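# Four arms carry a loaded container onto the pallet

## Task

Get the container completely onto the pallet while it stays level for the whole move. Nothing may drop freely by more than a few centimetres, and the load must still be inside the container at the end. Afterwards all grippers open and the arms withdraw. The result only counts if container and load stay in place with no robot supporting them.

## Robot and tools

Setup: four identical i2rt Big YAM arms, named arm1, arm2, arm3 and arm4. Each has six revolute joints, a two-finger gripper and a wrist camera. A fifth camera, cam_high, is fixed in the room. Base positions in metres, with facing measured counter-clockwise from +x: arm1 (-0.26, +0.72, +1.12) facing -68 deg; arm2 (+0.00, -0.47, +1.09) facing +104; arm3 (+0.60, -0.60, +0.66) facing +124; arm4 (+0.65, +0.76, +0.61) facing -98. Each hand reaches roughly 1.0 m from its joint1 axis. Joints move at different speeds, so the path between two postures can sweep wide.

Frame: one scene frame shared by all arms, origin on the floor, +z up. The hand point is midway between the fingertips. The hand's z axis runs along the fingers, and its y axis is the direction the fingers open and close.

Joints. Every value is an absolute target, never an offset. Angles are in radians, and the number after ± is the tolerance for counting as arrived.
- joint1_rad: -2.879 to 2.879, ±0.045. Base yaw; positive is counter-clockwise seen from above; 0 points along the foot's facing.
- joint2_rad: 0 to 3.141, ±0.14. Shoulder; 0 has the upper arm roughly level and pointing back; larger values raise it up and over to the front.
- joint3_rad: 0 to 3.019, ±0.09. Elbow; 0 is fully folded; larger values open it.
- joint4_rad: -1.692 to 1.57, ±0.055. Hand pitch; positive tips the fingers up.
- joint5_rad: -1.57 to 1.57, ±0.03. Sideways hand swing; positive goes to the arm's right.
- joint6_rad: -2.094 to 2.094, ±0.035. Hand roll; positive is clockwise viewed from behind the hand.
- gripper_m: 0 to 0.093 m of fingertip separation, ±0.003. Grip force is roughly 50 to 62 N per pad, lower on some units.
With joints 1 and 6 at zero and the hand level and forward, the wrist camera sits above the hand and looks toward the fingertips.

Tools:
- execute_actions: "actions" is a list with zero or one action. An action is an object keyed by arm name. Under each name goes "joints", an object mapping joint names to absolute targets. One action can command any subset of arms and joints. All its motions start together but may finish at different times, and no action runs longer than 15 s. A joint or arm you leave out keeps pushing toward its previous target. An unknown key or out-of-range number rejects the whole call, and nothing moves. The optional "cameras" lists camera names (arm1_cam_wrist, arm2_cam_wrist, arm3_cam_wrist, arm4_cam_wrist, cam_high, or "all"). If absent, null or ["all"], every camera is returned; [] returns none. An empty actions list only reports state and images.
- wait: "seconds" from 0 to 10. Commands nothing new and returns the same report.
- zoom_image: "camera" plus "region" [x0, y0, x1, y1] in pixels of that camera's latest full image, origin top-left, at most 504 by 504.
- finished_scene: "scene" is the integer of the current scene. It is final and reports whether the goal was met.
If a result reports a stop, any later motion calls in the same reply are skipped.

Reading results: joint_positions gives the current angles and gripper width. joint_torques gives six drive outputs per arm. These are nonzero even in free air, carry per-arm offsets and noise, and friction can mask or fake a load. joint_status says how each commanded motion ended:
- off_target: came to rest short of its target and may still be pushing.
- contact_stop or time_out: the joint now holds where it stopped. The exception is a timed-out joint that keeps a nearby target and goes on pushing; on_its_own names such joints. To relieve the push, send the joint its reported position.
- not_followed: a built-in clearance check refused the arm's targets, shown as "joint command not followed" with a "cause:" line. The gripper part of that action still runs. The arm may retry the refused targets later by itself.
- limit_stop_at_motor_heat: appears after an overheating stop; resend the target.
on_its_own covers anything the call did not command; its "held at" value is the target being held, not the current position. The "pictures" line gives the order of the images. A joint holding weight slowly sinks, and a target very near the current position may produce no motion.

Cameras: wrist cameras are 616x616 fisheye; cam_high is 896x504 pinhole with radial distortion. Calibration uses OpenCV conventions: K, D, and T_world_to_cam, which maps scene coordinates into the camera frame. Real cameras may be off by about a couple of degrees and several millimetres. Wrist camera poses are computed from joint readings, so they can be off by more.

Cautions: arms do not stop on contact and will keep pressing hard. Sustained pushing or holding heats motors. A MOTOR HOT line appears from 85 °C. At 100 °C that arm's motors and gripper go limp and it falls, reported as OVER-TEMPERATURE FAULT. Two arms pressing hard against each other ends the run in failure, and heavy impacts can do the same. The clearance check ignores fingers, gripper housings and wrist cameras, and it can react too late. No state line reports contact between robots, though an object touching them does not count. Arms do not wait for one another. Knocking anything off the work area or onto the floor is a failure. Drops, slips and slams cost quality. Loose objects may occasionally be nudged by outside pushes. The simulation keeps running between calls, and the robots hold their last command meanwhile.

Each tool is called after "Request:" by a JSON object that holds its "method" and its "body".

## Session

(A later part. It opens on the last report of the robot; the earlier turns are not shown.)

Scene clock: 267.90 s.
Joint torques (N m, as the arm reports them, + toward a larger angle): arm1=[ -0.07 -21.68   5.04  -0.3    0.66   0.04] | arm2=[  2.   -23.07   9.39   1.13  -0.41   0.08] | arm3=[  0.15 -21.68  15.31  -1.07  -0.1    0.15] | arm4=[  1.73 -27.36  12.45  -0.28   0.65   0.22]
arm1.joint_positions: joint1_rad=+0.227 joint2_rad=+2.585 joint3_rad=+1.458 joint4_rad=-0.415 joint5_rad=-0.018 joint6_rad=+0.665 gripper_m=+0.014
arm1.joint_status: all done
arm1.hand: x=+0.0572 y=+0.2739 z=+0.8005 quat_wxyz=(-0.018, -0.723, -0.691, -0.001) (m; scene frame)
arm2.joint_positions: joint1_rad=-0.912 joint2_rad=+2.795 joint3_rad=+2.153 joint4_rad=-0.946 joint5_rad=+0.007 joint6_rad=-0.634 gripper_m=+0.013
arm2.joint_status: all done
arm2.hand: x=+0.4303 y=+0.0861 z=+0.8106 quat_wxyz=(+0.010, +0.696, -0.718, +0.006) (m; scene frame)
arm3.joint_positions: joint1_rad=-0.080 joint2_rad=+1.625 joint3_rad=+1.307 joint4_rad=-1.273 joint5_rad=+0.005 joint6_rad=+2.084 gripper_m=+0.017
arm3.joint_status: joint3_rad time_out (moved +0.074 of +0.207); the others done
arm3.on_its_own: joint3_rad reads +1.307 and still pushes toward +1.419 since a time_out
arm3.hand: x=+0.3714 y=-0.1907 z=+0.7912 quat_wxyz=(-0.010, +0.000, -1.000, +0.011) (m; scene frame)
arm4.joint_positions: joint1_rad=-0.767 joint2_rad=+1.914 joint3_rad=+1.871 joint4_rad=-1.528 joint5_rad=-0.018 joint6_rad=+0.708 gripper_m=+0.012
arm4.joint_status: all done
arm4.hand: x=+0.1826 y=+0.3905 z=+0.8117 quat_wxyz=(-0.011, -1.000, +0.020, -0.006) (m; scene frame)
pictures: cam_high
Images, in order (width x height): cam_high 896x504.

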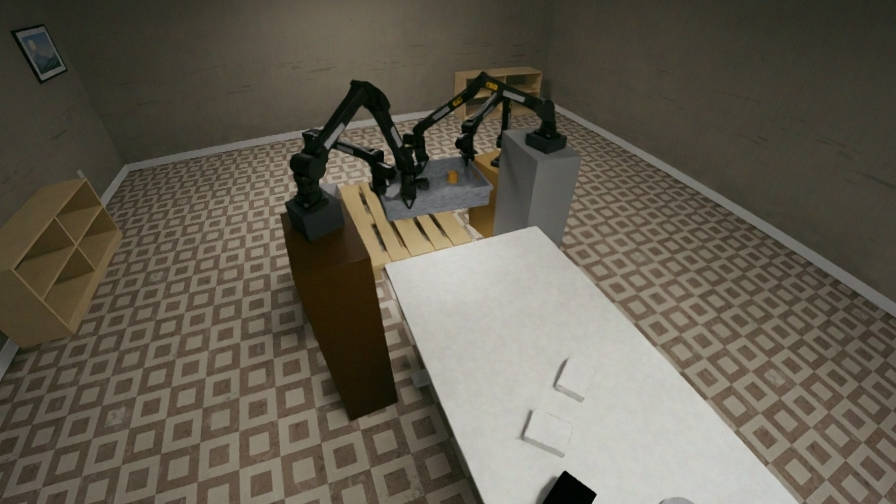

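Request:
{"method": "execute_actions", "body": {"actions": [{"arm1":{"joints":{"gripper_m":0.06}},"arm2":{"joints":{"gripper_m":0.06}}}]}}

Scene clock: 270.87 s.
Joint torques (N m, as the arm reports them, + toward a larger angle): arm1=[ -0.14 -20.83   5.08  -0.2    0.14   0.03] | arm2=[  1.23 -22.29   9.14   0.68  -0.2    0.19] | arm3=[  0.   -21.18  14.97  -0.97  -0.2    0.15] | arm4=[  1.65 -27.48  12.54  -0.31   0.77   0.25]
arm1.joint_positions: joint1_rad=+0.227 joint2_rad=+2.585 joint3_rad=+1.458 joint4_rad=-0.416 joint5_rad=-0.004 joint6_rad=+0.665 gripper_m=+0.060
arm1.joint_status: all done
arm1.hand: x=+0.0551 y=+0.2728 z=+0.8005 quat_wxyz=(-0.016, -0.723, -0.691, +0.006) (m; scene frame)
arm2.joint_positions: joint1_rad=-0.912 joint2_rad=+2.795 joint3_rad=+2.153 joint4_rad=-0.930 joint5_rad=+0.003 joint6_rad=-0.634 gripper_m=+0.060
arm2.joint_status: all done
arm2.hand: x=+0.4323 y=+0.0897 z=+0.8105 quat_wxyz=(+0.002, +0.696, -0.718, +0.002) (m; scene frame)
arm3.joint_positions: joint1_rad=-0.080 joint2_rad=+1.622 joint3_rad=+1.312 joint4_rad=-1.277 joint5_rad=+0.007 joint6_rad=+2.084 gripper_m=+0.016
arm3.joint_status: not commanded
arm3.on_its_own: joint3_rad reads +1.312 and still pushes toward +1.419 since a time_out
arm3.hand: x=+0.3715 y=-0.1896 z=+0.7945 quat_wxyz=(-0.010, +0.000, -1.000, +0.008) (m; scene frame)
arm4.joint_positions: joint1_rad=-0.770 joint2_rad=+1.914 joint3_rad=+1.871 joint4_rad=-1.528 joint5_rad=-0.021 joint6_rad=+0.703 gripper_m=+0.012
arm4.joint_status: not commanded
arm4.hand: x=+0.1818 y=+0.3915 z=+0.8117 quat_wxyz=(-0.012, -1.000, +0.019, -0.007) (m; scene frame)
pictures: arm1_cam_wrist, arm2_cam_wrist, arm3_cam_wrist, arm4_cam_wrist, cam_high
camera_calibration (this result's frames):
arm1_cam_wrist: T_world_to_cam=[[-0.998714, 0.0445293, -0.0242342, 0.0669048], [0.0228973, 0.822688, 0.568032, -0.676266], [0.0452313, 0.566747, -0.822649, 0.62625], [0, 0, 0, 1]] pos_world=[0.0539774, 0.198452, 0.900946]
arm2_cam_wrist: T_world_to_cam=[[0.999563, -0.0237445, 0.0176071, -0.446685], [-0.0295587, -0.809014, 0.587046, -0.383221], [0.000305264, -0.58731, -0.809362, 0.835349], [0, 0, 0, 1]] pos_world=[0.434907, 0.169971, 0.908933]
arm3_cam_wrist: T_world_to_cam=[[-0.00529243, -0.999939, 0.00972308, -0.192198], [-0.821829, 0.00988881, 0.569648, -0.139523], [-0.569709, -0.00497589, -0.821831, 0.988572], [0, 0, 0, 1]] pos_world=[0.447517, -0.185887, 0.893787]
arm4_cam_wrist: T_world_to_cam=[[0.0338987, 0.999039, -0.0277672, -0.376825], [0.803656, -0.0107318, 0.594997, -0.621756], [0.594128, -0.0424849, -0.803248, 0.681648], [0, 0, 0, 1]] pos_world=[0.107466, 0.39875, 0.907012]
Images, in order (width x height): arm1_cam_wrist 616x616, arm2_cam_wrist 616x616, arm3_cam_wrist 616x616, arm4_cam_wrist 616x616, cam_high 896x504.

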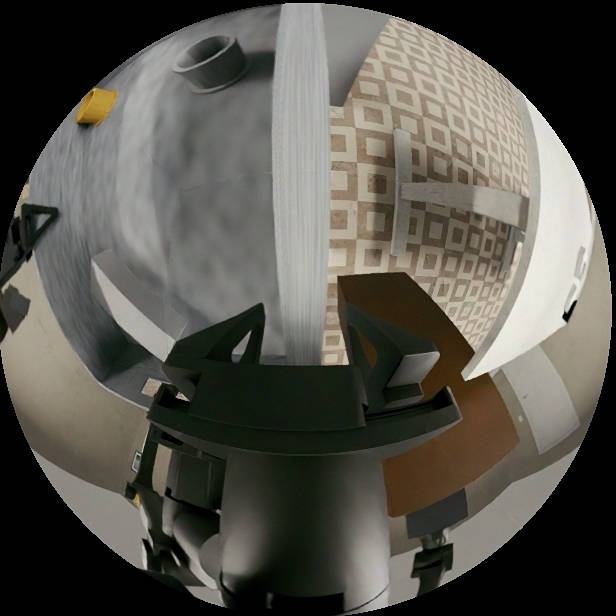

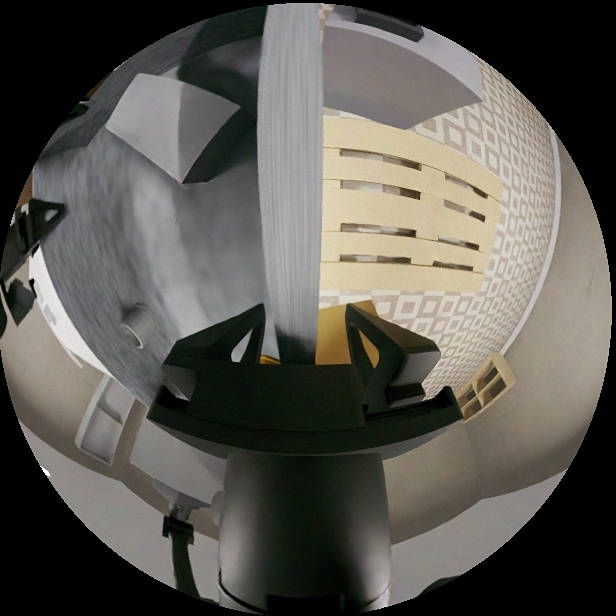

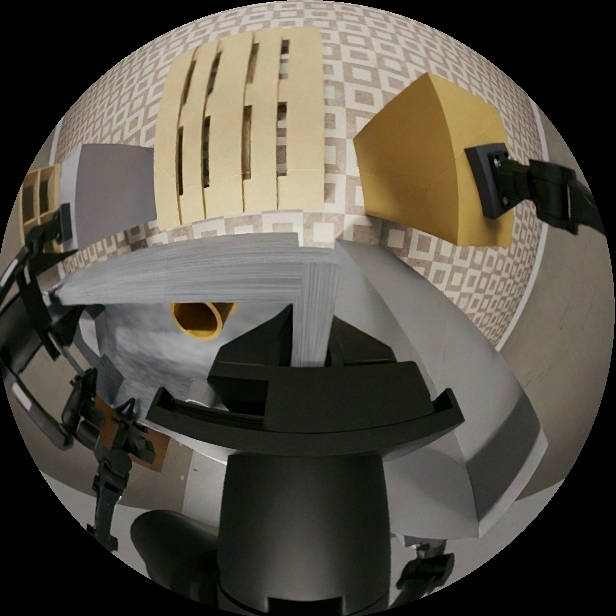

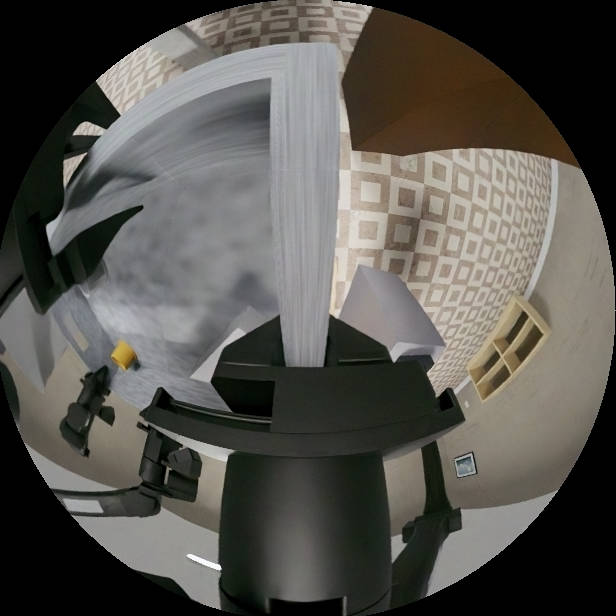

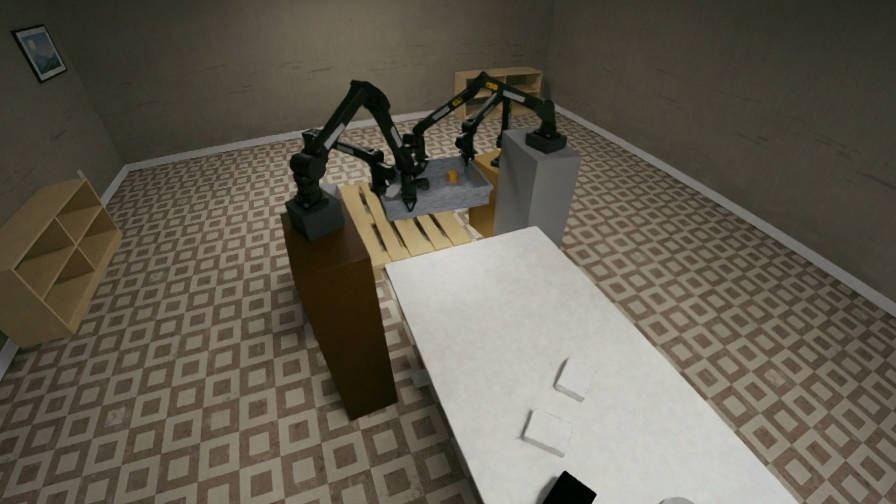

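Request:
{"method": "execute_actions", "body": {"actions": [{"arm1":{"joints":{"joint2_rad":2.33,"joint3_rad":1.35,"joint4_rad":-0.57}},"arm2":{"joints":{"joint2_rad":2.58,"joint3_rad":2.05,"joint4_rad":-1.03}},"arm4":{"joints":{"joint3_rad":1.87,"joint4_rad":-1.47}}}], "cameras": []}}

Request:
{"method": "execute_actions", "body": {"actions": [{"arm1":{"joints":{"joint1_rad":-0.3,"joint2_rad":1.5}},"arm2":{"joints":{"joint2_rad":1.6}},"arm3":{"joints":{"joint1_rad":-0.285,"joint2_rad":1.568,"joint3_rad":1.09,"joint4_rad":-0.985,"joint6_rad":1.9}},"arm4":{"joints":{"joint1_rad":-0.645,"joint2_rad":1.725,"joint3_rad":1.44,"joint4_rad":-1.155,"joint6_rad":0.83}}}], "cameras": []}}

Request:
{"method": "execute_actions", "body": {"actions": [{"arm3":{"joints":{"joint1_rad":-0.52,"joint2_rad":1.72,"joint3_rad":0.935,"joint4_rad":-0.69,"joint6_rad":1.665}},"arm4":{"joints":{"joint1_rad":-0.49,"joint2_rad":1.733,"joint3_rad":1.113,"joint4_rad":-0.84,"joint6_rad":0.985}}}], "cameras": ["cam_high","arm4_cam_wrist"]}}

Scene clock: 287.30 s.
Joint torques (N m, as the arm reports them, + toward a larger angle): arm1=[  0.53 -19.91   6.51  -0.22   0.13   0.03] | arm2=[  0.62 -20.41   9.07  -0.06  -0.13   0.21] | arm3=[  0.19 -21.17  14.98  -0.8    0.04   0.15] | arm4=[  2.26 -27.46   9.49  -0.02   0.98   0.37]
arm1.joint_positions: joint1_rad=+0.229 joint2_rad=+2.328 joint3_rad=+1.340 joint4_rad=-0.557 joint5_rad=-0.004 joint6_rad=+0.665 gripper_m=+0.060
arm1.joint_status: all done
arm1.hand: x=+0.0553 y=+0.2763 z=+0.9128 quat_wxyz=(-0.015, -0.722, -0.691, +0.006) (m; scene frame)
arm2.joint_positions: joint1_rad=-0.912 joint2_rad=+2.560 joint3_rad=+2.046 joint4_rad=-1.025 joint5_rad=+0.003 joint6_rad=-0.634 gripper_m=+0.060
arm2.joint_status: all done
arm2.hand: x=+0.4378 y=+0.0972 z=+0.9376 quat_wxyz=(-0.014, +0.696, -0.718, +0.000) (m; scene frame)
arm3.joint_positions: joint1_rad=-0.080 joint2_rad=+1.620 joint3_rad=+1.312 joint4_rad=-1.280 joint5_rad=+0.002 joint6_rad=+2.084 gripper_m=+0.015
arm3.joint_status: not commanded
arm3.on_its_own: joint3_rad reads +1.312 and still pushes toward +1.419 since a time_out
arm3.hand: x=+0.3709 y=-0.1907 z=+0.7954 quat_wxyz=(-0.008, -0.001, -1.000, +0.010) (m; scene frame)
arm4.joint_positions: joint1_rad=-0.774 joint2_rad=+1.914 joint3_rad=+1.840 joint4_rad=-1.465 joint5_rad=-0.027 joint6_rad=+0.691 gripper_m=+0.012
arm4.joint_status: all done
arm4.hand: x=+0.1753 y=+0.3879 z=+0.8002 quat_wxyz=(-0.025, -1.000, +0.015, +0.004) (m; scene frame)
pictures: none
No camera images: the call's "cameras" was empty. Leave "cameras" out to get every camera's image.

Scene clock: 289.43 s.
Joint torques (N m, as the arm reports them, + toward a larger angle): arm1=[ -0.53 -14.72  12.37   1.16  -0.14  -0.01] | arm2=[  0.88 -13.63  10.99   1.67  -0.18   0.21] | arm3=[  0.19 -18.91  10.34   0.85  -0.43   0.23] | arm4=[  2.26 -23.84   9.42  -0.07   0.86   0.38]
arm1.joint_positions: joint1_rad=-0.296 joint2_rad=+1.501 joint3_rad=+1.335 joint4_rad=-0.560 joint5_rad=+0.002 joint6_rad=+0.665 gripper_m=+0.060
arm1.joint_status: all done
arm1.hand: x=-0.2017 y=+0.1062 z=+1.4080 quat_wxyz=(-0.379, -0.798, -0.438, +0.167) (m; scene frame)
arm2.joint_positions: joint1_rad=-0.912 joint2_rad=+1.603 joint3_rad=+2.045 joint4_rad=-1.027 joint5_rad=+0.002 joint6_rad=-0.634 gripper_m=+0.060
arm2.joint_status: all done
arm2.hand: x=+0.3991 y=+0.0498 z=+1.6241 quat_wxyz=(-0.468, +0.614, -0.633, -0.062) (m; scene frame)
arm3.joint_positions: joint1_rad=-0.290 joint2_rad=+1.610 joint3_rad=+1.037 joint4_rad=-0.998 joint5_rad=+0.013 joint6_rad=+1.894 gripper_m=+0.014
arm3.joint_status: all done
arm3.hand: x=+0.4762 y=-0.1927 z=+0.7053 quat_wxyz=(-0.009, -0.010, -1.000, +0.002) (m; scene frame)
arm4.joint_positions: joint1_rad=-0.657 joint2_rad=+1.797 joint3_rad=+1.404 joint4_rad=-1.146 joint5_rad=-0.024 joint6_rad=+0.798 gripper_m=+0.013
arm4.joint_status: all done
arm4.hand: x=+0.2703 y=+0.3830 z=+0.7017 quat_wxyz=(-0.024, -1.000, +0.010, +0.003) (m; scene frame)
pictures: none
No camera images: the call's "cameras" was empty. Leave "cameras" out to get every camera's image.

Scene clock: 290.63 s.
Joint torques (N m, as the arm reports them, + toward a larger angle): arm1=[ -0.53 -14.52  12.32   1.18  -0.13  -0.01] | arm2=[  1.34 -13.47  10.96   1.81  -0.15   0.22] | arm3=[  0.24 -20.08   8.06   0.64  -0.33   0.21] | arm4=[  2.21 -21.07   8.3   -0.46   0.63   0.34]
arm1.joint_positions: joint1_rad=-0.296 joint2_rad=+1.501 joint3_rad=+1.335 joint4_rad=-0.560 joint5_rad=+0.002 joint6_rad=+0.665 gripper_m=+0.060
arm1.joint_status: not commanded
arm1.hand: x=-0.2017 y=+0.1062 z=+1.4080 quat_wxyz=(-0.379, -0.798, -0.438, +0.167) (m; scene frame)
arm2.joint_positions: joint1_rad=-0.912 joint2_rad=+1.603 joint3_rad=+2.045 joint4_rad=-1.027 joint5_rad=+0.002 joint6_rad=-0.634 gripper_m=+0.060
arm2.joint_status: not commanded
arm2.hand: x=+0.3991 y=+0.0498 z=+1.6241 quat_wxyz=(-0.468, +0.614, -0.633, -0.062) (m; scene frame)
arm3.joint_positions: joint1_rad=-0.528 joint2_rad=+1.769 joint3_rad=+0.892 joint4_rad=-0.697 joint5_rad=+0.011 joint6_rad=+1.660 gripper_m=+0.014
arm3.joint_status: all done
arm3.hand: x=+0.5767 y=-0.1945 z=+0.6017 quat_wxyz=(-0.008, -0.012, -1.000, +0.004) (m; scene frame)
arm4.joint_positions: joint1_rad=-0.503 joint2_rad=+1.795 joint3_rad=+1.074 joint4_rad=-0.824 joint5_rad=-0.016 joint6_rad=+0.958 gripper_m=+0.013
arm4.joint_status: all done
arm4.hand: x=+0.3721 y=+0.3836 z=+0.5964 quat_wxyz=(-0.020, -1.000, +0.013, +0.001) (m; scene frame)
pictures: arm4_cam_wrist, cam_high
camera_calibration (this result's frames):
arm4_cam_wrist: T_world_to_cam=[[0.0205133, 0.99888, -0.042641, -0.367463], [0.813355, 0.00812921, 0.581711, -0.649582], [0.581406, -0.0466151, -0.812277, 0.407007], [0, 0, 0, 1]] pos_world=[0.299242, 0.391305, 0.692803]
Images, in order (width x height): arm4_cam_wrist 616x616, cam_high 896x504.

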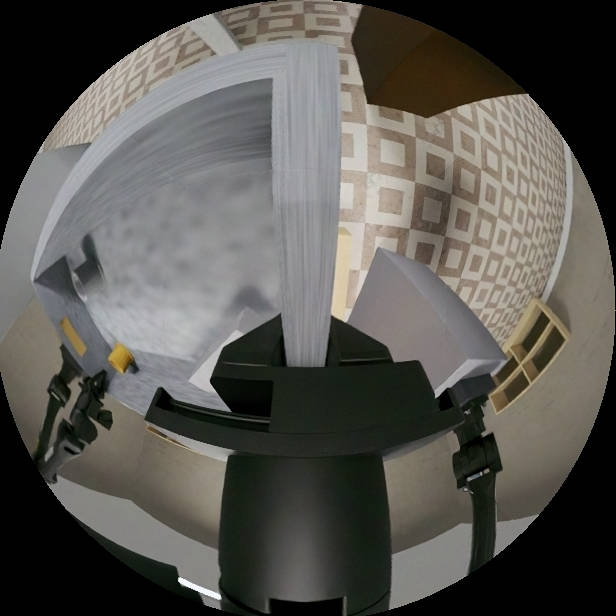

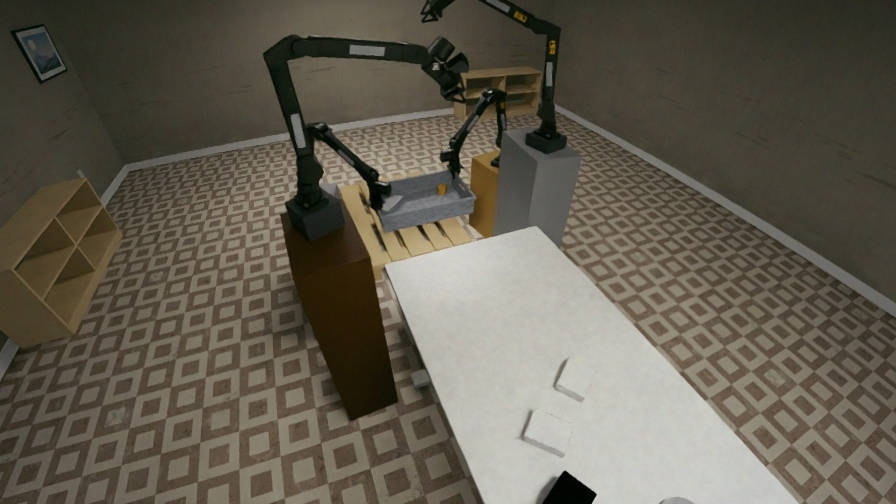

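Request:
{"method": "execute_actions", "body": {"actions": [{"arm3":{"joints":{"joint1_rad":-0.76,"joint2_rad":1.974,"joint3_rad":0.92,"joint4_rad":-0.435,"joint6_rad":1.425}},"arm4":{"joints":{"joint1_rad":-0.29,"joint2_rad":1.865,"joint3_rad":0.895,"joint4_rad":-0.53,"joint6_rad":1.175}}}], "cameras": []}}

Request:
{"method": "execute_actions", "body": {"actions": [{"arm3":{"joints":{"joint1_rad":-0.985,"joint2_rad":2.264,"joint3_rad":1.065,"joint4_rad":-0.283,"joint6_rad":1.2}},"arm4":{"joints":{"joint1_rad":-0.045,"joint2_rad":2.12,"joint3_rad":0.825,"joint4_rad":-0.225,"joint6_rad":1.42}}}], "cameras": []}}

Request:
{"method": "execute_actions", "body": {"actions": [{"arm3":{"joints":{"joint1_rad":-1.174,"joint2_rad":2.548,"joint3_rad":1.335,"joint4_rad":-0.265,"joint6_rad":1.01}},"arm4":{"joints":{"joint1_rad":0.224,"joint2_rad":2.417,"joint3_rad":0.92,"joint4_rad":-0.025,"joint6_rad":1.69}}}], "cameras": ["cam_high","arm4_cam_wrist","arm3_cam_wrist"]}}

Scene clock: 298.90 s.
Joint torques (N m, as the arm reports them, + toward a larger angle): arm1=[ -0.58 -14.51  12.31   1.16  -0.13   0.  ] | arm2=[  0.18 -13.69  11.01   1.7   -0.19   0.21] | arm3=[  0.51 -21.75   5.98  -0.15  -0.15   0.13] | arm4=[  1.3  -19.48   5.08  -0.63   0.47   0.11]
arm1.joint_positions: joint1_rad=-0.296 joint2_rad=+1.501 joint3_rad=+1.335 joint4_rad=-0.560 joint5_rad=+0.002 joint6_rad=+0.665 gripper_m=+0.060
arm1.joint_status: not commanded
arm1.hand: x=-0.2017 y=+0.1062 z=+1.4080 quat_wxyz=(-0.379, -0.798, -0.438, +0.167) (m; scene frame)
arm2.joint_positions: joint1_rad=-0.912 joint2_rad=+1.603 joint3_rad=+2.045 joint4_rad=-1.027 joint5_rad=+0.002 joint6_rad=-0.634 gripper_m=+0.060
arm2.joint_status: not commanded
arm2.hand: x=+0.3991 y=+0.0498 z=+1.6241 quat_wxyz=(-0.468, +0.614, -0.633, -0.062) (m; scene frame)
arm3.joint_positions: joint1_rad=-0.770 joint2_rad=+2.027 joint3_rad=+0.881 joint4_rad=-0.421 joint5_rad=+0.007 joint6_rad=+1.428 gripper_m=+0.014
arm3.joint_status: all done
arm3.hand: x=+0.6749 y=-0.1994 z=+0.4998 quat_wxyz=(-0.006, -0.017, -1.000, +0.002) (m; scene frame)
arm4.joint_positions: joint1_rad=-0.296 joint2_rad=+1.920 joint3_rad=+0.874 joint4_rad=-0.507 joint5_rad=-0.011 joint6_rad=+1.173 gripper_m=+0.013
arm4.joint_status: all done
arm4.hand: x=+0.4773 y=+0.3843 z=+0.4962 quat_wxyz=(-0.014, -1.000, +0.017, -0.001) (m; scene frame)
pictures: none
No camera images: the call's "cameras" was empty. Leave "cameras" out to get every camera's image.

Scene clock: 300.13 s.
Joint torques (N m, as the arm reports them, + toward a larger angle): arm1=[ -0.54 -14.47  12.3    1.18  -0.14  -0.01] | arm2=[  1.42 -12.61  11.1    1.64  -0.17   0.13] | arm3=[  0.94 -24.45   4.35  -0.05  -0.14   0.22] | arm4=[  1.2  -19.23   2.12  -0.64   0.44   0.12]
arm1.joint_positions: joint1_rad=-0.296 joint2_rad=+1.501 joint3_rad=+1.335 joint4_rad=-0.560 joint5_rad=+0.002 joint6_rad=+0.665 gripper_m=+0.060
arm1.joint_status: not commanded
arm1.hand: x=-0.2017 y=+0.1062 z=+1.4080 quat_wxyz=(-0.379, -0.798, -0.438, +0.167) (m; scene frame)
arm2.joint_positions: joint1_rad=-0.912 joint2_rad=+1.603 joint3_rad=+2.045 joint4_rad=-1.027 joint5_rad=+0.002 joint6_rad=-0.634 gripper_m=+0.060
arm2.joint_status: not commanded
arm2.hand: x=+0.3991 y=+0.0498 z=+1.6241 quat_wxyz=(-0.468, +0.614, -0.633, -0.062) (m; scene frame)
arm3.joint_positions: joint1_rad=-1.002 joint2_rad=+2.321 joint3_rad=+1.035 joint4_rad=-0.268 joint5_rad=+0.006 joint6_rad=+1.195 gripper_m=+0.014
arm3.joint_status: all done
arm3.hand: x=+0.7785 y=-0.1974 z=+0.4027 quat_wxyz=(-0.009, -0.017, -1.000, -0.003) (m; scene frame)
arm4.joint_positions: joint1_rad=-0.048 joint2_rad=+2.170 joint3_rad=+0.815 joint4_rad=-0.203 joint5_rad=-0.010 joint6_rad=+1.417 gripper_m=+0.014
arm4.joint_status: all done
arm4.hand: x=+0.5802 y=+0.3867 z=+0.3955 quat_wxyz=(-0.012, -1.000, +0.015, -0.004) (m; scene frame)
pictures: none
No camera images: the call's "cameras" was empty. Leave "cameras" out to get every camera's image.

Scene clock: 301.37 s.
Joint torques (N m, as the arm reports them, + toward a larger angle): arm1=[ -0.5  -14.58  12.31   1.18  -0.13  -0.01] | arm2=[  1.55 -13.77  10.94   1.57  -0.18   0.15] | arm3=[  1.69 -27.36   3.65   0.18  -0.08   0.34] | arm4=[  0.87 -20.15   0.12  -0.77   0.26   0.14]
arm1.joint_positions: joint1_rad=-0.296 joint2_rad=+1.501 joint3_rad=+1.335 joint4_rad=-0.560 joint5_rad=+0.002 joint6_rad=+0.665 gripper_m=+0.060
arm1.joint_status: not commanded
arm1.hand: x=-0.2017 y=+0.1062 z=+1.4080 quat_wxyz=(-0.379, -0.798, -0.438, +0.167) (m; scene frame)
arm2.joint_positions: joint1_rad=-0.912 joint2_rad=+1.603 joint3_rad=+2.045 joint4_rad=-1.027 joint5_rad=+0.002 joint6_rad=-0.634 gripper_m=+0.060
arm2.joint_status: not commanded
arm2.hand: x=+0.3991 y=+0.0498 z=+1.6241 quat_wxyz=(-0.468, +0.614, -0.633, -0.062) (m; scene frame)
arm3.joint_positions: joint1_rad=-1.198 joint2_rad=+2.608 joint3_rad=+1.313 joint4_rad=-0.257 joint5_rad=+0.004 joint6_rad=+0.995 gripper_m=+0.014
arm3.joint_status: all done
arm3.hand: x=+0.8823 y=-0.1991 z=+0.3054 quat_wxyz=(-0.009, -0.014, -1.000, -0.003) (m; scene frame)
arm4.joint_positions: joint1_rad=+0.226 joint2_rad=+2.467 joint3_rad=+0.919 joint4_rad=+0.000 joint5_rad=-0.005 joint6_rad=+1.685 gripper_m=+0.013
arm4.joint_status: all done
arm4.hand: x=+0.6819 y=+0.3833 z=+0.2960 quat_wxyz=(-0.016, -1.000, +0.012, -0.004) (m; scene frame)
pictures: arm3_cam_wrist, arm4_cam_wrist, cam_high
camera_calibration (this result's frames):
arm3_cam_wrist: T_world_to_cam=[[-0.0329488, -0.999361, -0.0138564, -0.162536], [-0.82085, 0.0191487, 0.570823, 0.559612], [-0.570192, 0.030182, -0.820957, 0.884752], [0, 0, 0, 1]] pos_world=[0.958481, -0.199852, 0.404652]
arm4_cam_wrist: T_world_to_cam=[[0.0189167, 0.999229, -0.034399, -0.387832], [0.807581, 0.00501338, 0.589735, -0.724046], [0.589453, -0.0389358, -0.806864, -0.0271358], [0, 0, 0, 1]] pos_world=[0.608058, 0.390106, 0.39176]
Images, in order (width x height): arm3_cam_wrist 616x616, arm4_cam_wrist 616x616, cam_high 896x504.

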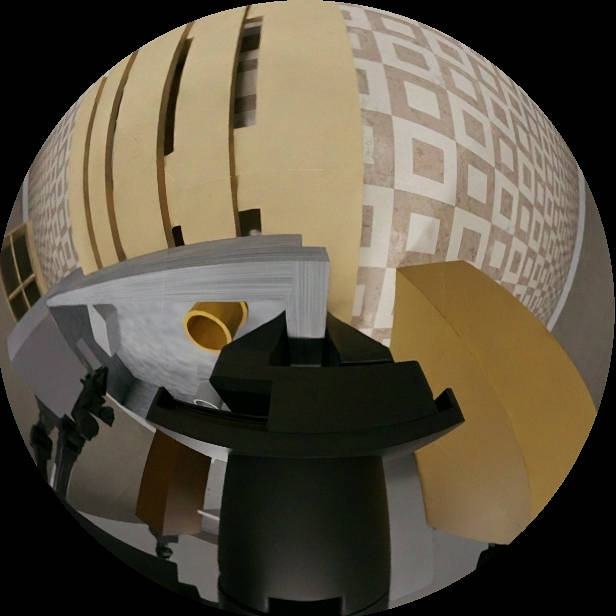

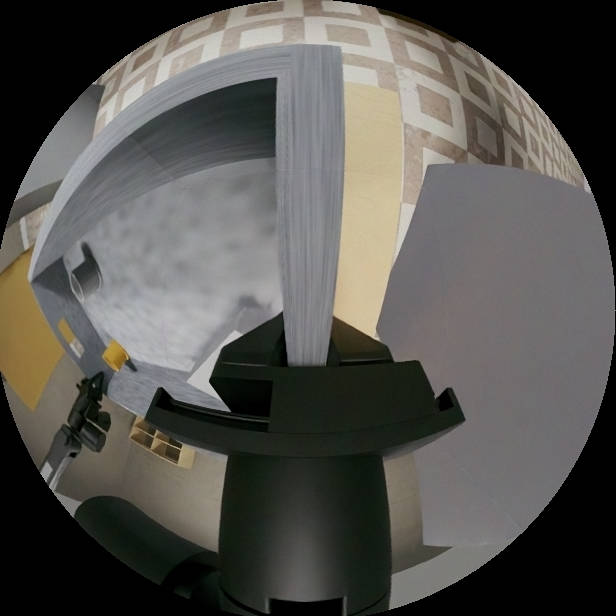

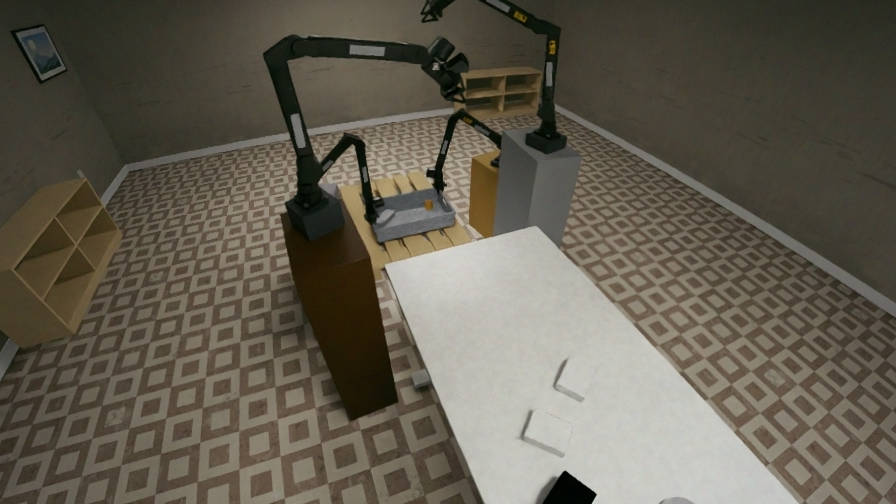

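Request:
{"method": "execute_actions", "body": {"actions": [{"arm3":{"joints":{"joint2_rad":2.67,"joint3_rad":1.43,"joint4_rad":-0.245}},"arm4":{"joints":{"joint2_rad":2.55,"joint3_rad":1.0,"joint4_rad":0.03}}}], "cameras": ["cam_high"]}}

Scene clock: 317.70 s.
Joint torques (N m, as the arm reports them, + toward a larger angle): arm1=[ -0.49 -14.47  12.3    1.19  -0.14  -0.01] | arm2=[  1.48 -13.67  11.11   1.61  -0.16   0.13] | arm3=[  1.31 -27.77   4.37   0.02   0.25   0.27] | arm4=[  0.86 -20.54  -0.39  -0.69  -0.09   0.12]
arm1.joint_positions: joint1_rad=-0.296 joint2_rad=+1.501 joint3_rad=+1.335 joint4_rad=-0.560 joint5_rad=+0.002 joint6_rad=+0.665 gripper_m=+0.060
arm1.joint_status: not commanded
arm1.hand: x=-0.2017 y=+0.1062 z=+1.4080 quat_wxyz=(-0.379, -0.798, -0.438, +0.167) (m; scene frame)
arm2.joint_positions: joint1_rad=-0.912 joint2_rad=+1.603 joint3_rad=+2.045 joint4_rad=-1.027 joint5_rad=+0.002 joint6_rad=-0.634 gripper_m=+0.060
arm2.joint_status: not commanded
arm2.hand: x=+0.3991 y=+0.0498 z=+1.6241 quat_wxyz=(-0.468, +0.614, -0.633, -0.062) (m; scene frame)
arm3.joint_positions: joint1_rad=-1.195 joint2_rad=+2.732 joint3_rad=+1.394 joint4_rad=-0.234 joint5_rad=-0.003 joint6_rad=+1.001 gripper_m=+0.014
arm3.joint_status: all done
arm3.hand: x=+0.8770 y=-0.2034 z=+0.2559 quat_wxyz=(-0.001, -0.016, -1.000, +0.003) (m; scene frame)
arm4.joint_positions: joint1_rad=+0.225 joint2_rad=+2.600 joint3_rad=+1.002 joint4_rad=+0.054 joint5_rad=+0.007 joint6_rad=+1.687 gripper_m=+0.013
arm4.joint_status: all done
arm4.hand: x=+0.6798 y=+0.3800 z=+0.2494 quat_wxyz=(-0.018, -1.000, +0.013, +0.002) (m; scene frame)
pictures: cam_high
Images, in order (width x height): cam_high 896x504.

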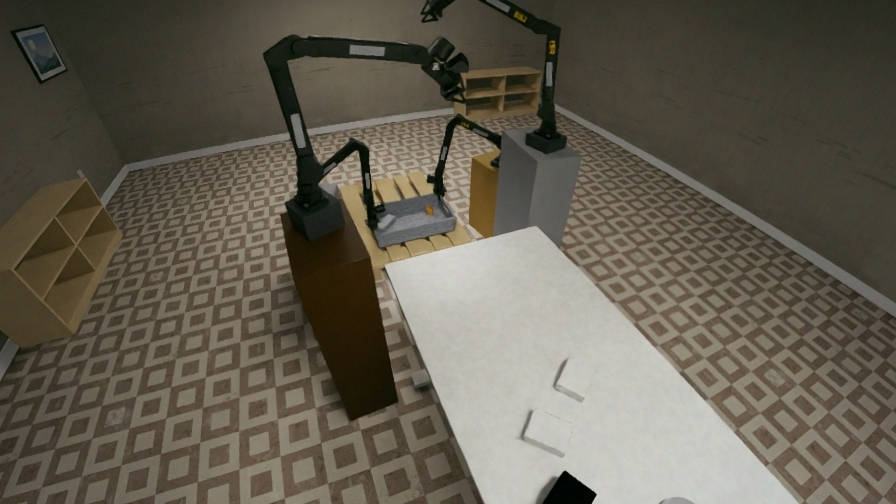

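Request:
{"method": "execute_actions", "body": {"actions": [{"arm3":{"joints":{"joint2_rad":2.76,"joint3_rad":1.51,"joint4_rad":-0.235}},"arm4":{"joints":{"joint2_rad":2.65,"joint3_rad":1.06,"joint4_rad":0.06}}}], "cameras": ["arm3_cam_wrist","arm4_cam_wrist"]}}

Scene clock: 321.00 s.
Joint torques (N m, as the arm reports them, + toward a larger angle): arm1=[ -0.42 -14.44  12.3    1.17  -0.13  -0.01] | arm2=[  1.22 -13.08  11.16   1.86  -0.16   0.21] | arm3=[  1.14 -27.5    4.53  -0.01   0.06   0.29] | arm4=[  1.04 -19.17  -0.03  -0.66   0.04   0.16]
arm1.joint_positions: joint1_rad=-0.296 joint2_rad=+1.501 joint3_rad=+1.335 joint4_rad=-0.560 joint5_rad=+0.002 joint6_rad=+0.665 gripper_m=+0.060
arm1.joint_status: not commanded
arm1.hand: x=-0.2017 y=+0.1062 z=+1.4080 quat_wxyz=(-0.379, -0.798, -0.438, +0.167) (m; scene frame)
arm2.joint_positions: joint1_rad=-0.912 joint2_rad=+1.603 joint3_rad=+2.045 joint4_rad=-1.027 joint5_rad=+0.002 joint6_rad=-0.634 gripper_m=+0.060
arm2.joint_status: not commanded
arm2.hand: x=+0.3991 y=+0.0498 z=+1.6241 quat_wxyz=(-0.468, +0.614, -0.633, -0.062) (m; scene frame)
arm3.joint_positions: joint1_rad=-1.194 joint2_rad=+2.816 joint3_rad=+1.470 joint4_rad=-0.223 joint5_rad=+0.002 joint6_rad=+0.999 gripper_m=+0.014
arm3.joint_status: all done
arm3.hand: x=+0.8796 y=-0.2006 z=+0.2233 quat_wxyz=(-0.004, -0.015, -1.000, +0.003) (m; scene frame)
arm4.joint_positions: joint1_rad=+0.224 joint2_rad=+2.682 joint3_rad=+1.053 joint4_rad=+0.081 joint5_rad=+0.002 joint6_rad=+1.684 gripper_m=+0.013
arm4.joint_status: all done
arm4.hand: x=+0.6801 y=+0.3822 z=+0.2200 quat_wxyz=(-0.016, -1.000, +0.012, +0.000) (m; scene frame)
pictures: arm3_cam_wrist, arm4_cam_wrist
camera_calibration (this result's frames):
arm3_cam_wrist: T_world_to_cam=[[-0.033903, -0.999423, -0.00195833, -0.16707], [-0.814631, 0.0264991, 0.579374, 0.598372], [-0.578988, 0.0212378, -0.81506, 0.820432], [0, 0, 0, 1]] pos_world=[0.956808, -0.200254, 0.321692]
arm4_cam_wrist: T_world_to_cam=[[0.0196571, 0.999201, -0.0348052, -0.389692], [0.811846, 0.00436611, 0.583855, -0.679117], [0.58354, -0.0397333, -0.811112, -0.082204], [0, 0, 0, 1]] pos_world=[0.606968, 0.389079, 0.316266]
Images, in order (width x height): arm3_cam_wrist 616x616, arm4_cam_wrist 616x616.

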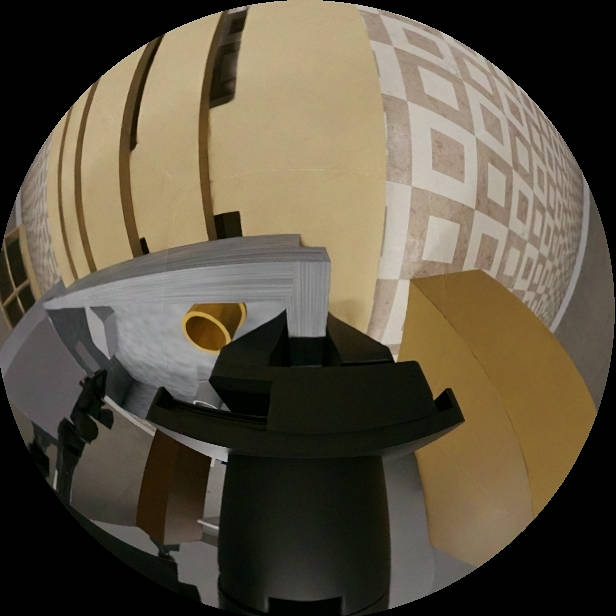

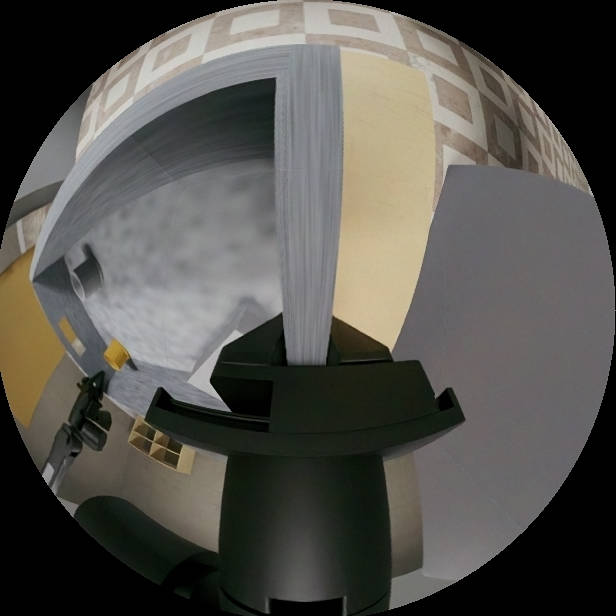

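Request:
{"method": "execute_actions", "body": {"actions": [{"arm3":{"joints":{"joint2_rad":2.82,"joint3_rad":1.56}},"arm4":{"joints":{"joint2_rad":2.71,"joint3_rad":1.10,"joint4_rad":0.08}}}], "cameras": []}}

Scene clock: 323.90 s.
Joint torques (N m, as the arm reports them, + toward a larger angle): arm1=[ -0.6  -14.55  12.3    1.16  -0.13  -0.01] | arm2=[  0.64 -13.34  11.08   1.8   -0.11   0.18] | arm3=[  1.2  -23.04   7.04   0.24  -0.07   0.31] | arm4=[  0.71 -14.25   2.73   0.06   0.06   0.17]
arm1.joint_positions: joint1_rad=-0.296 joint2_rad=+1.501 joint3_rad=+1.335 joint4_rad=-0.560 joint5_rad=+0.002 joint6_rad=+0.665 gripper_m=+0.060
arm1.joint_status: not commanded
arm1.hand: x=-0.2017 y=+0.1062 z=+1.4080 quat_wxyz=(-0.379, -0.798, -0.438, +0.167) (m; scene frame)
arm2.joint_positions: joint1_rad=-0.912 joint2_rad=+1.603 joint3_rad=+2.045 joint4_rad=-1.027 joint5_rad=+0.002 joint6_rad=-0.634 gripper_m=+0.060
arm2.joint_status: not commanded
arm2.hand: x=+0.3991 y=+0.0498 z=+1.6241 quat_wxyz=(-0.468, +0.614, -0.633, -0.062) (m; scene frame)
arm3.joint_positions: joint1_rad=-1.195 joint2_rad=+2.827 joint3_rad=+1.485 joint4_rad=-0.229 joint5_rad=+0.004 joint6_rad=+0.997 gripper_m=+0.014
arm3.joint_status: all done
arm3.hand: x=+0.8810 y=-0.2000 z=+0.2196 quat_wxyz=(-0.004, -0.014, -1.000, +0.005) (m; scene frame)
arm4.joint_positions: joint1_rad=+0.224 joint2_rad=+2.684 joint3_rad=+1.056 joint4_rad=+0.081 joint5_rad=+0.002 joint6_rad=+1.683 gripper_m=+0.013
arm4.joint_status: all done
arm4.hand: x=+0.6801 y=+0.3815 z=+0.2192 quat_wxyz=(-0.016, -1.000, +0.012, +0.000) (m; scene frame)
pictures: none
No camera images: the call's "cameras" was empty. Leave "cameras" out to get every camera's image.

Down.

Request:
{"method": "execute_actions", "body": {"actions": [{"arm3":{"joints":{"joint2_rad":2.825,"joint3_rad":1.49,"gripper_m":0.06}},"arm4":{"joints":{"joint2_rad":2.684,"joint3_rad":1.056,"gripper_m":0.06}}}], "cameras": []}}

Request:
{"method": "execute_actions", "body": {"actions": [{"arm3":{"joints":{"joint2_rad":2.6,"joint3_rad":1.31,"joint4_rad":-0.265}},"arm4":{"joints":{"joint2_rad":2.45,"joint3_rad":0.91,"joint4_rad":-0.025}}}], "cameras": []}}

Request:
{"method": "execute_actions", "body": {"actions": [{"arm3":{"joints":{"joint2_rad":2.1,"joint3_rad":0.8}},"arm4":{"joints":{"joint2_rad":2.0,"joint3_rad":0.6}}}], "cameras": ["cam_high"]}}

Scene clock: 329.80 s.
Joint torques (N m, as the arm reports them, + toward a larger angle): arm1=[ -0.5  -14.4   12.3    1.17  -0.14  -0.01] | arm2=[  0.89 -13.01  11.15   1.84  -0.17   0.2 ] | arm3=[  0.2  -22.39   1.72   0.2   -0.03   0.3 ] | arm4=[  1.02 -16.76  -0.62   0.14   0.04   0.15]
arm1.joint_positions: joint1_rad=-0.296 joint2_rad=+1.501 joint3_rad=+1.335 joint4_rad=-0.560 joint5_rad=+0.002 joint6_rad=+0.665 gripper_m=+0.060
arm1.joint_status: not commanded
arm1.hand: x=-0.2017 y=+0.1062 z=+1.4080 quat_wxyz=(-0.379, -0.798, -0.438, +0.167) (m; scene frame)
arm2.joint_positions: joint1_rad=-0.912 joint2_rad=+1.603 joint3_rad=+2.045 joint4_rad=-1.027 joint5_rad=+0.002 joint6_rad=-0.634 gripper_m=+0.060
arm2.joint_status: not commanded
arm2.hand: x=+0.3991 y=+0.0498 z=+1.6241 quat_wxyz=(-0.468, +0.614, -0.633, -0.062) (m; scene frame)
arm3.joint_positions: joint1_rad=-1.180 joint2_rad=+2.825 joint3_rad=+1.491 joint4_rad=-0.231 joint5_rad=+0.004 joint6_rad=+0.998 gripper_m=+0.060
arm3.joint_status: all done
arm3.hand: x=+0.8776 y=-0.1920 z=+0.2211 quat_wxyz=(-0.006, -0.008, -1.000, +0.001) (m; scene frame)
arm4.joint_positions: joint1_rad=+0.224 joint2_rad=+2.685 joint3_rad=+1.058 joint4_rad=+0.081 joint5_rad=+0.002 joint6_rad=+1.683 gripper_m=+0.060
arm4.joint_status: all done
arm4.hand: x=+0.6802 y=+0.3809 z=+0.2190 quat_wxyz=(-0.017, -1.000, +0.012, +0.000) (m; scene frame)
pictures: none
No camera images: the call's "cameras" was empty. Leave "cameras" out to get every camera's image.

Scene clock: 330.90 s.
Joint torques (N m, as the arm reports them, + toward a larger angle): arm1=[ -0.66 -14.54  12.32   1.17  -0.13  -0.01] | arm2=[  1.27 -12.91  11.16   1.63  -0.15   0.2 ] | arm3=[  0.19 -20.28   2.38   0.33  -0.04   0.29] | arm4=[  0.96 -15.16   0.    -0.29   0.04   0.16]
arm1.joint_positions: joint1_rad=-0.296 joint2_rad=+1.501 joint3_rad=+1.335 joint4_rad=-0.560 joint5_rad=+0.002 joint6_rad=+0.665 gripper_m=+0.060
arm1.joint_status: not commanded
arm1.hand: x=-0.2017 y=+0.1062 z=+1.4080 quat_wxyz=(-0.379, -0.798, -0.438, +0.167) (m; scene frame)
arm2.joint_positions: joint1_rad=-0.912 joint2_rad=+1.603 joint3_rad=+2.045 joint4_rad=-1.027 joint5_rad=+0.002 joint6_rad=-0.634 gripper_m=+0.060
arm2.joint_status: not commanded
arm2.hand: x=+0.3991 y=+0.0498 z=+1.6241 quat_wxyz=(-0.468, +0.614, -0.633, -0.062) (m; scene frame)
arm3.joint_positions: joint1_rad=-1.180 joint2_rad=+2.579 joint3_rad=+1.312 joint4_rad=-0.260 joint5_rad=+0.004 joint6_rad=+0.999 gripper_m=+0.060
arm3.joint_status: all done
arm3.hand: x=+0.8824 y=-0.1835 z=+0.3194 quat_wxyz=(-0.016, -0.008, -1.000, -0.014) (m; scene frame)
arm4.joint_positions: joint1_rad=+0.224 joint2_rad=+2.440 joint3_rad=+0.913 joint4_rad=-0.014 joint5_rad=+0.002 joint6_rad=+1.683 gripper_m=+0.060
arm4.joint_status: all done
arm4.hand: x=+0.6804 y=+0.3790 z=+0.3053 quat_wxyz=(-0.019, -1.000, +0.012, +0.000) (m; scene frame)
pictures: none
No camera images: the call's "cameras" was empty. Leave "cameras" out to get every camera's image.

Scene clock: 332.13 s.
Joint torques (N m, as the arm reports them, + toward a larger angle): arm1=[ -0.45 -14.56  12.33   1.15  -0.13  -0.01] | arm2=[  1.31 -13.55  11.02   1.74  -0.2    0.17] | arm3=[  0.11 -15.21   2.11   0.31  -0.04   0.29] | arm4=[  0.81 -12.36   1.03   0.22   0.06   0.14]
arm1.joint_positions: joint1_rad=-0.296 joint2_rad=+1.501 joint3_rad=+1.335 joint4_rad=-0.560 joint5_rad=+0.002 joint6_rad=+0.665 gripper_m=+0.060
arm1.joint_status: not commanded
arm1.hand: x=-0.2017 y=+0.1062 z=+1.4080 quat_wxyz=(-0.379, -0.798, -0.438, +0.167) (m; scene frame)
arm2.joint_positions: joint1_rad=-0.912 joint2_rad=+1.603 joint3_rad=+2.045 joint4_rad=-1.027 joint5_rad=+0.002 joint6_rad=-0.634 gripper_m=+0.060
arm2.joint_status: not commanded
arm2.hand: x=+0.3991 y=+0.0498 z=+1.6241 quat_wxyz=(-0.468, +0.614, -0.633, -0.062) (m; scene frame)
arm3.joint_positions: joint1_rad=-1.180 joint2_rad=+2.086 joint3_rad=+0.803 joint4_rad=-0.260 joint5_rad=+0.004 joint6_rad=+0.999 gripper_m=+0.060
arm3.joint_status: all done
arm3.hand: x=+0.8145 y=-0.2832 z=+0.4690 quat_wxyz=(-0.012, -0.008, -1.000, -0.007) (m; scene frame)
arm4.joint_positions: joint1_rad=+0.224 joint2_rad=+1.994 joint3_rad=+0.606 joint4_rad=-0.018 joint5_rad=+0.002 joint6_rad=+1.683 gripper_m=+0.060
arm4.joint_status: all done
arm4.hand: x=+0.6778 y=+0.4101 z=+0.4390 quat_wxyz=(-0.086, -0.996, +0.012, -0.007) (m; scene frame)
pictures: cam_high
Images, in order (width x height): cam_high 896x504.

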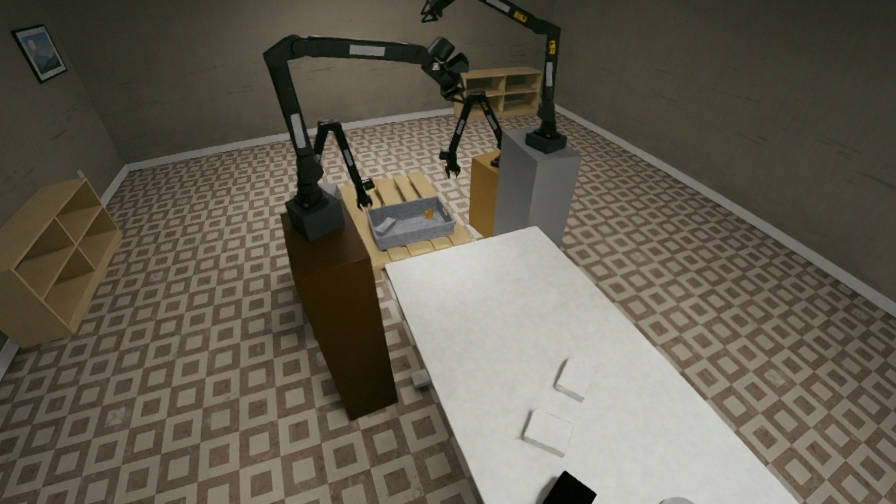

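Request:
{"method": "finished_scene", "body": {"scene": 1}}

The scene is finished: the task was done.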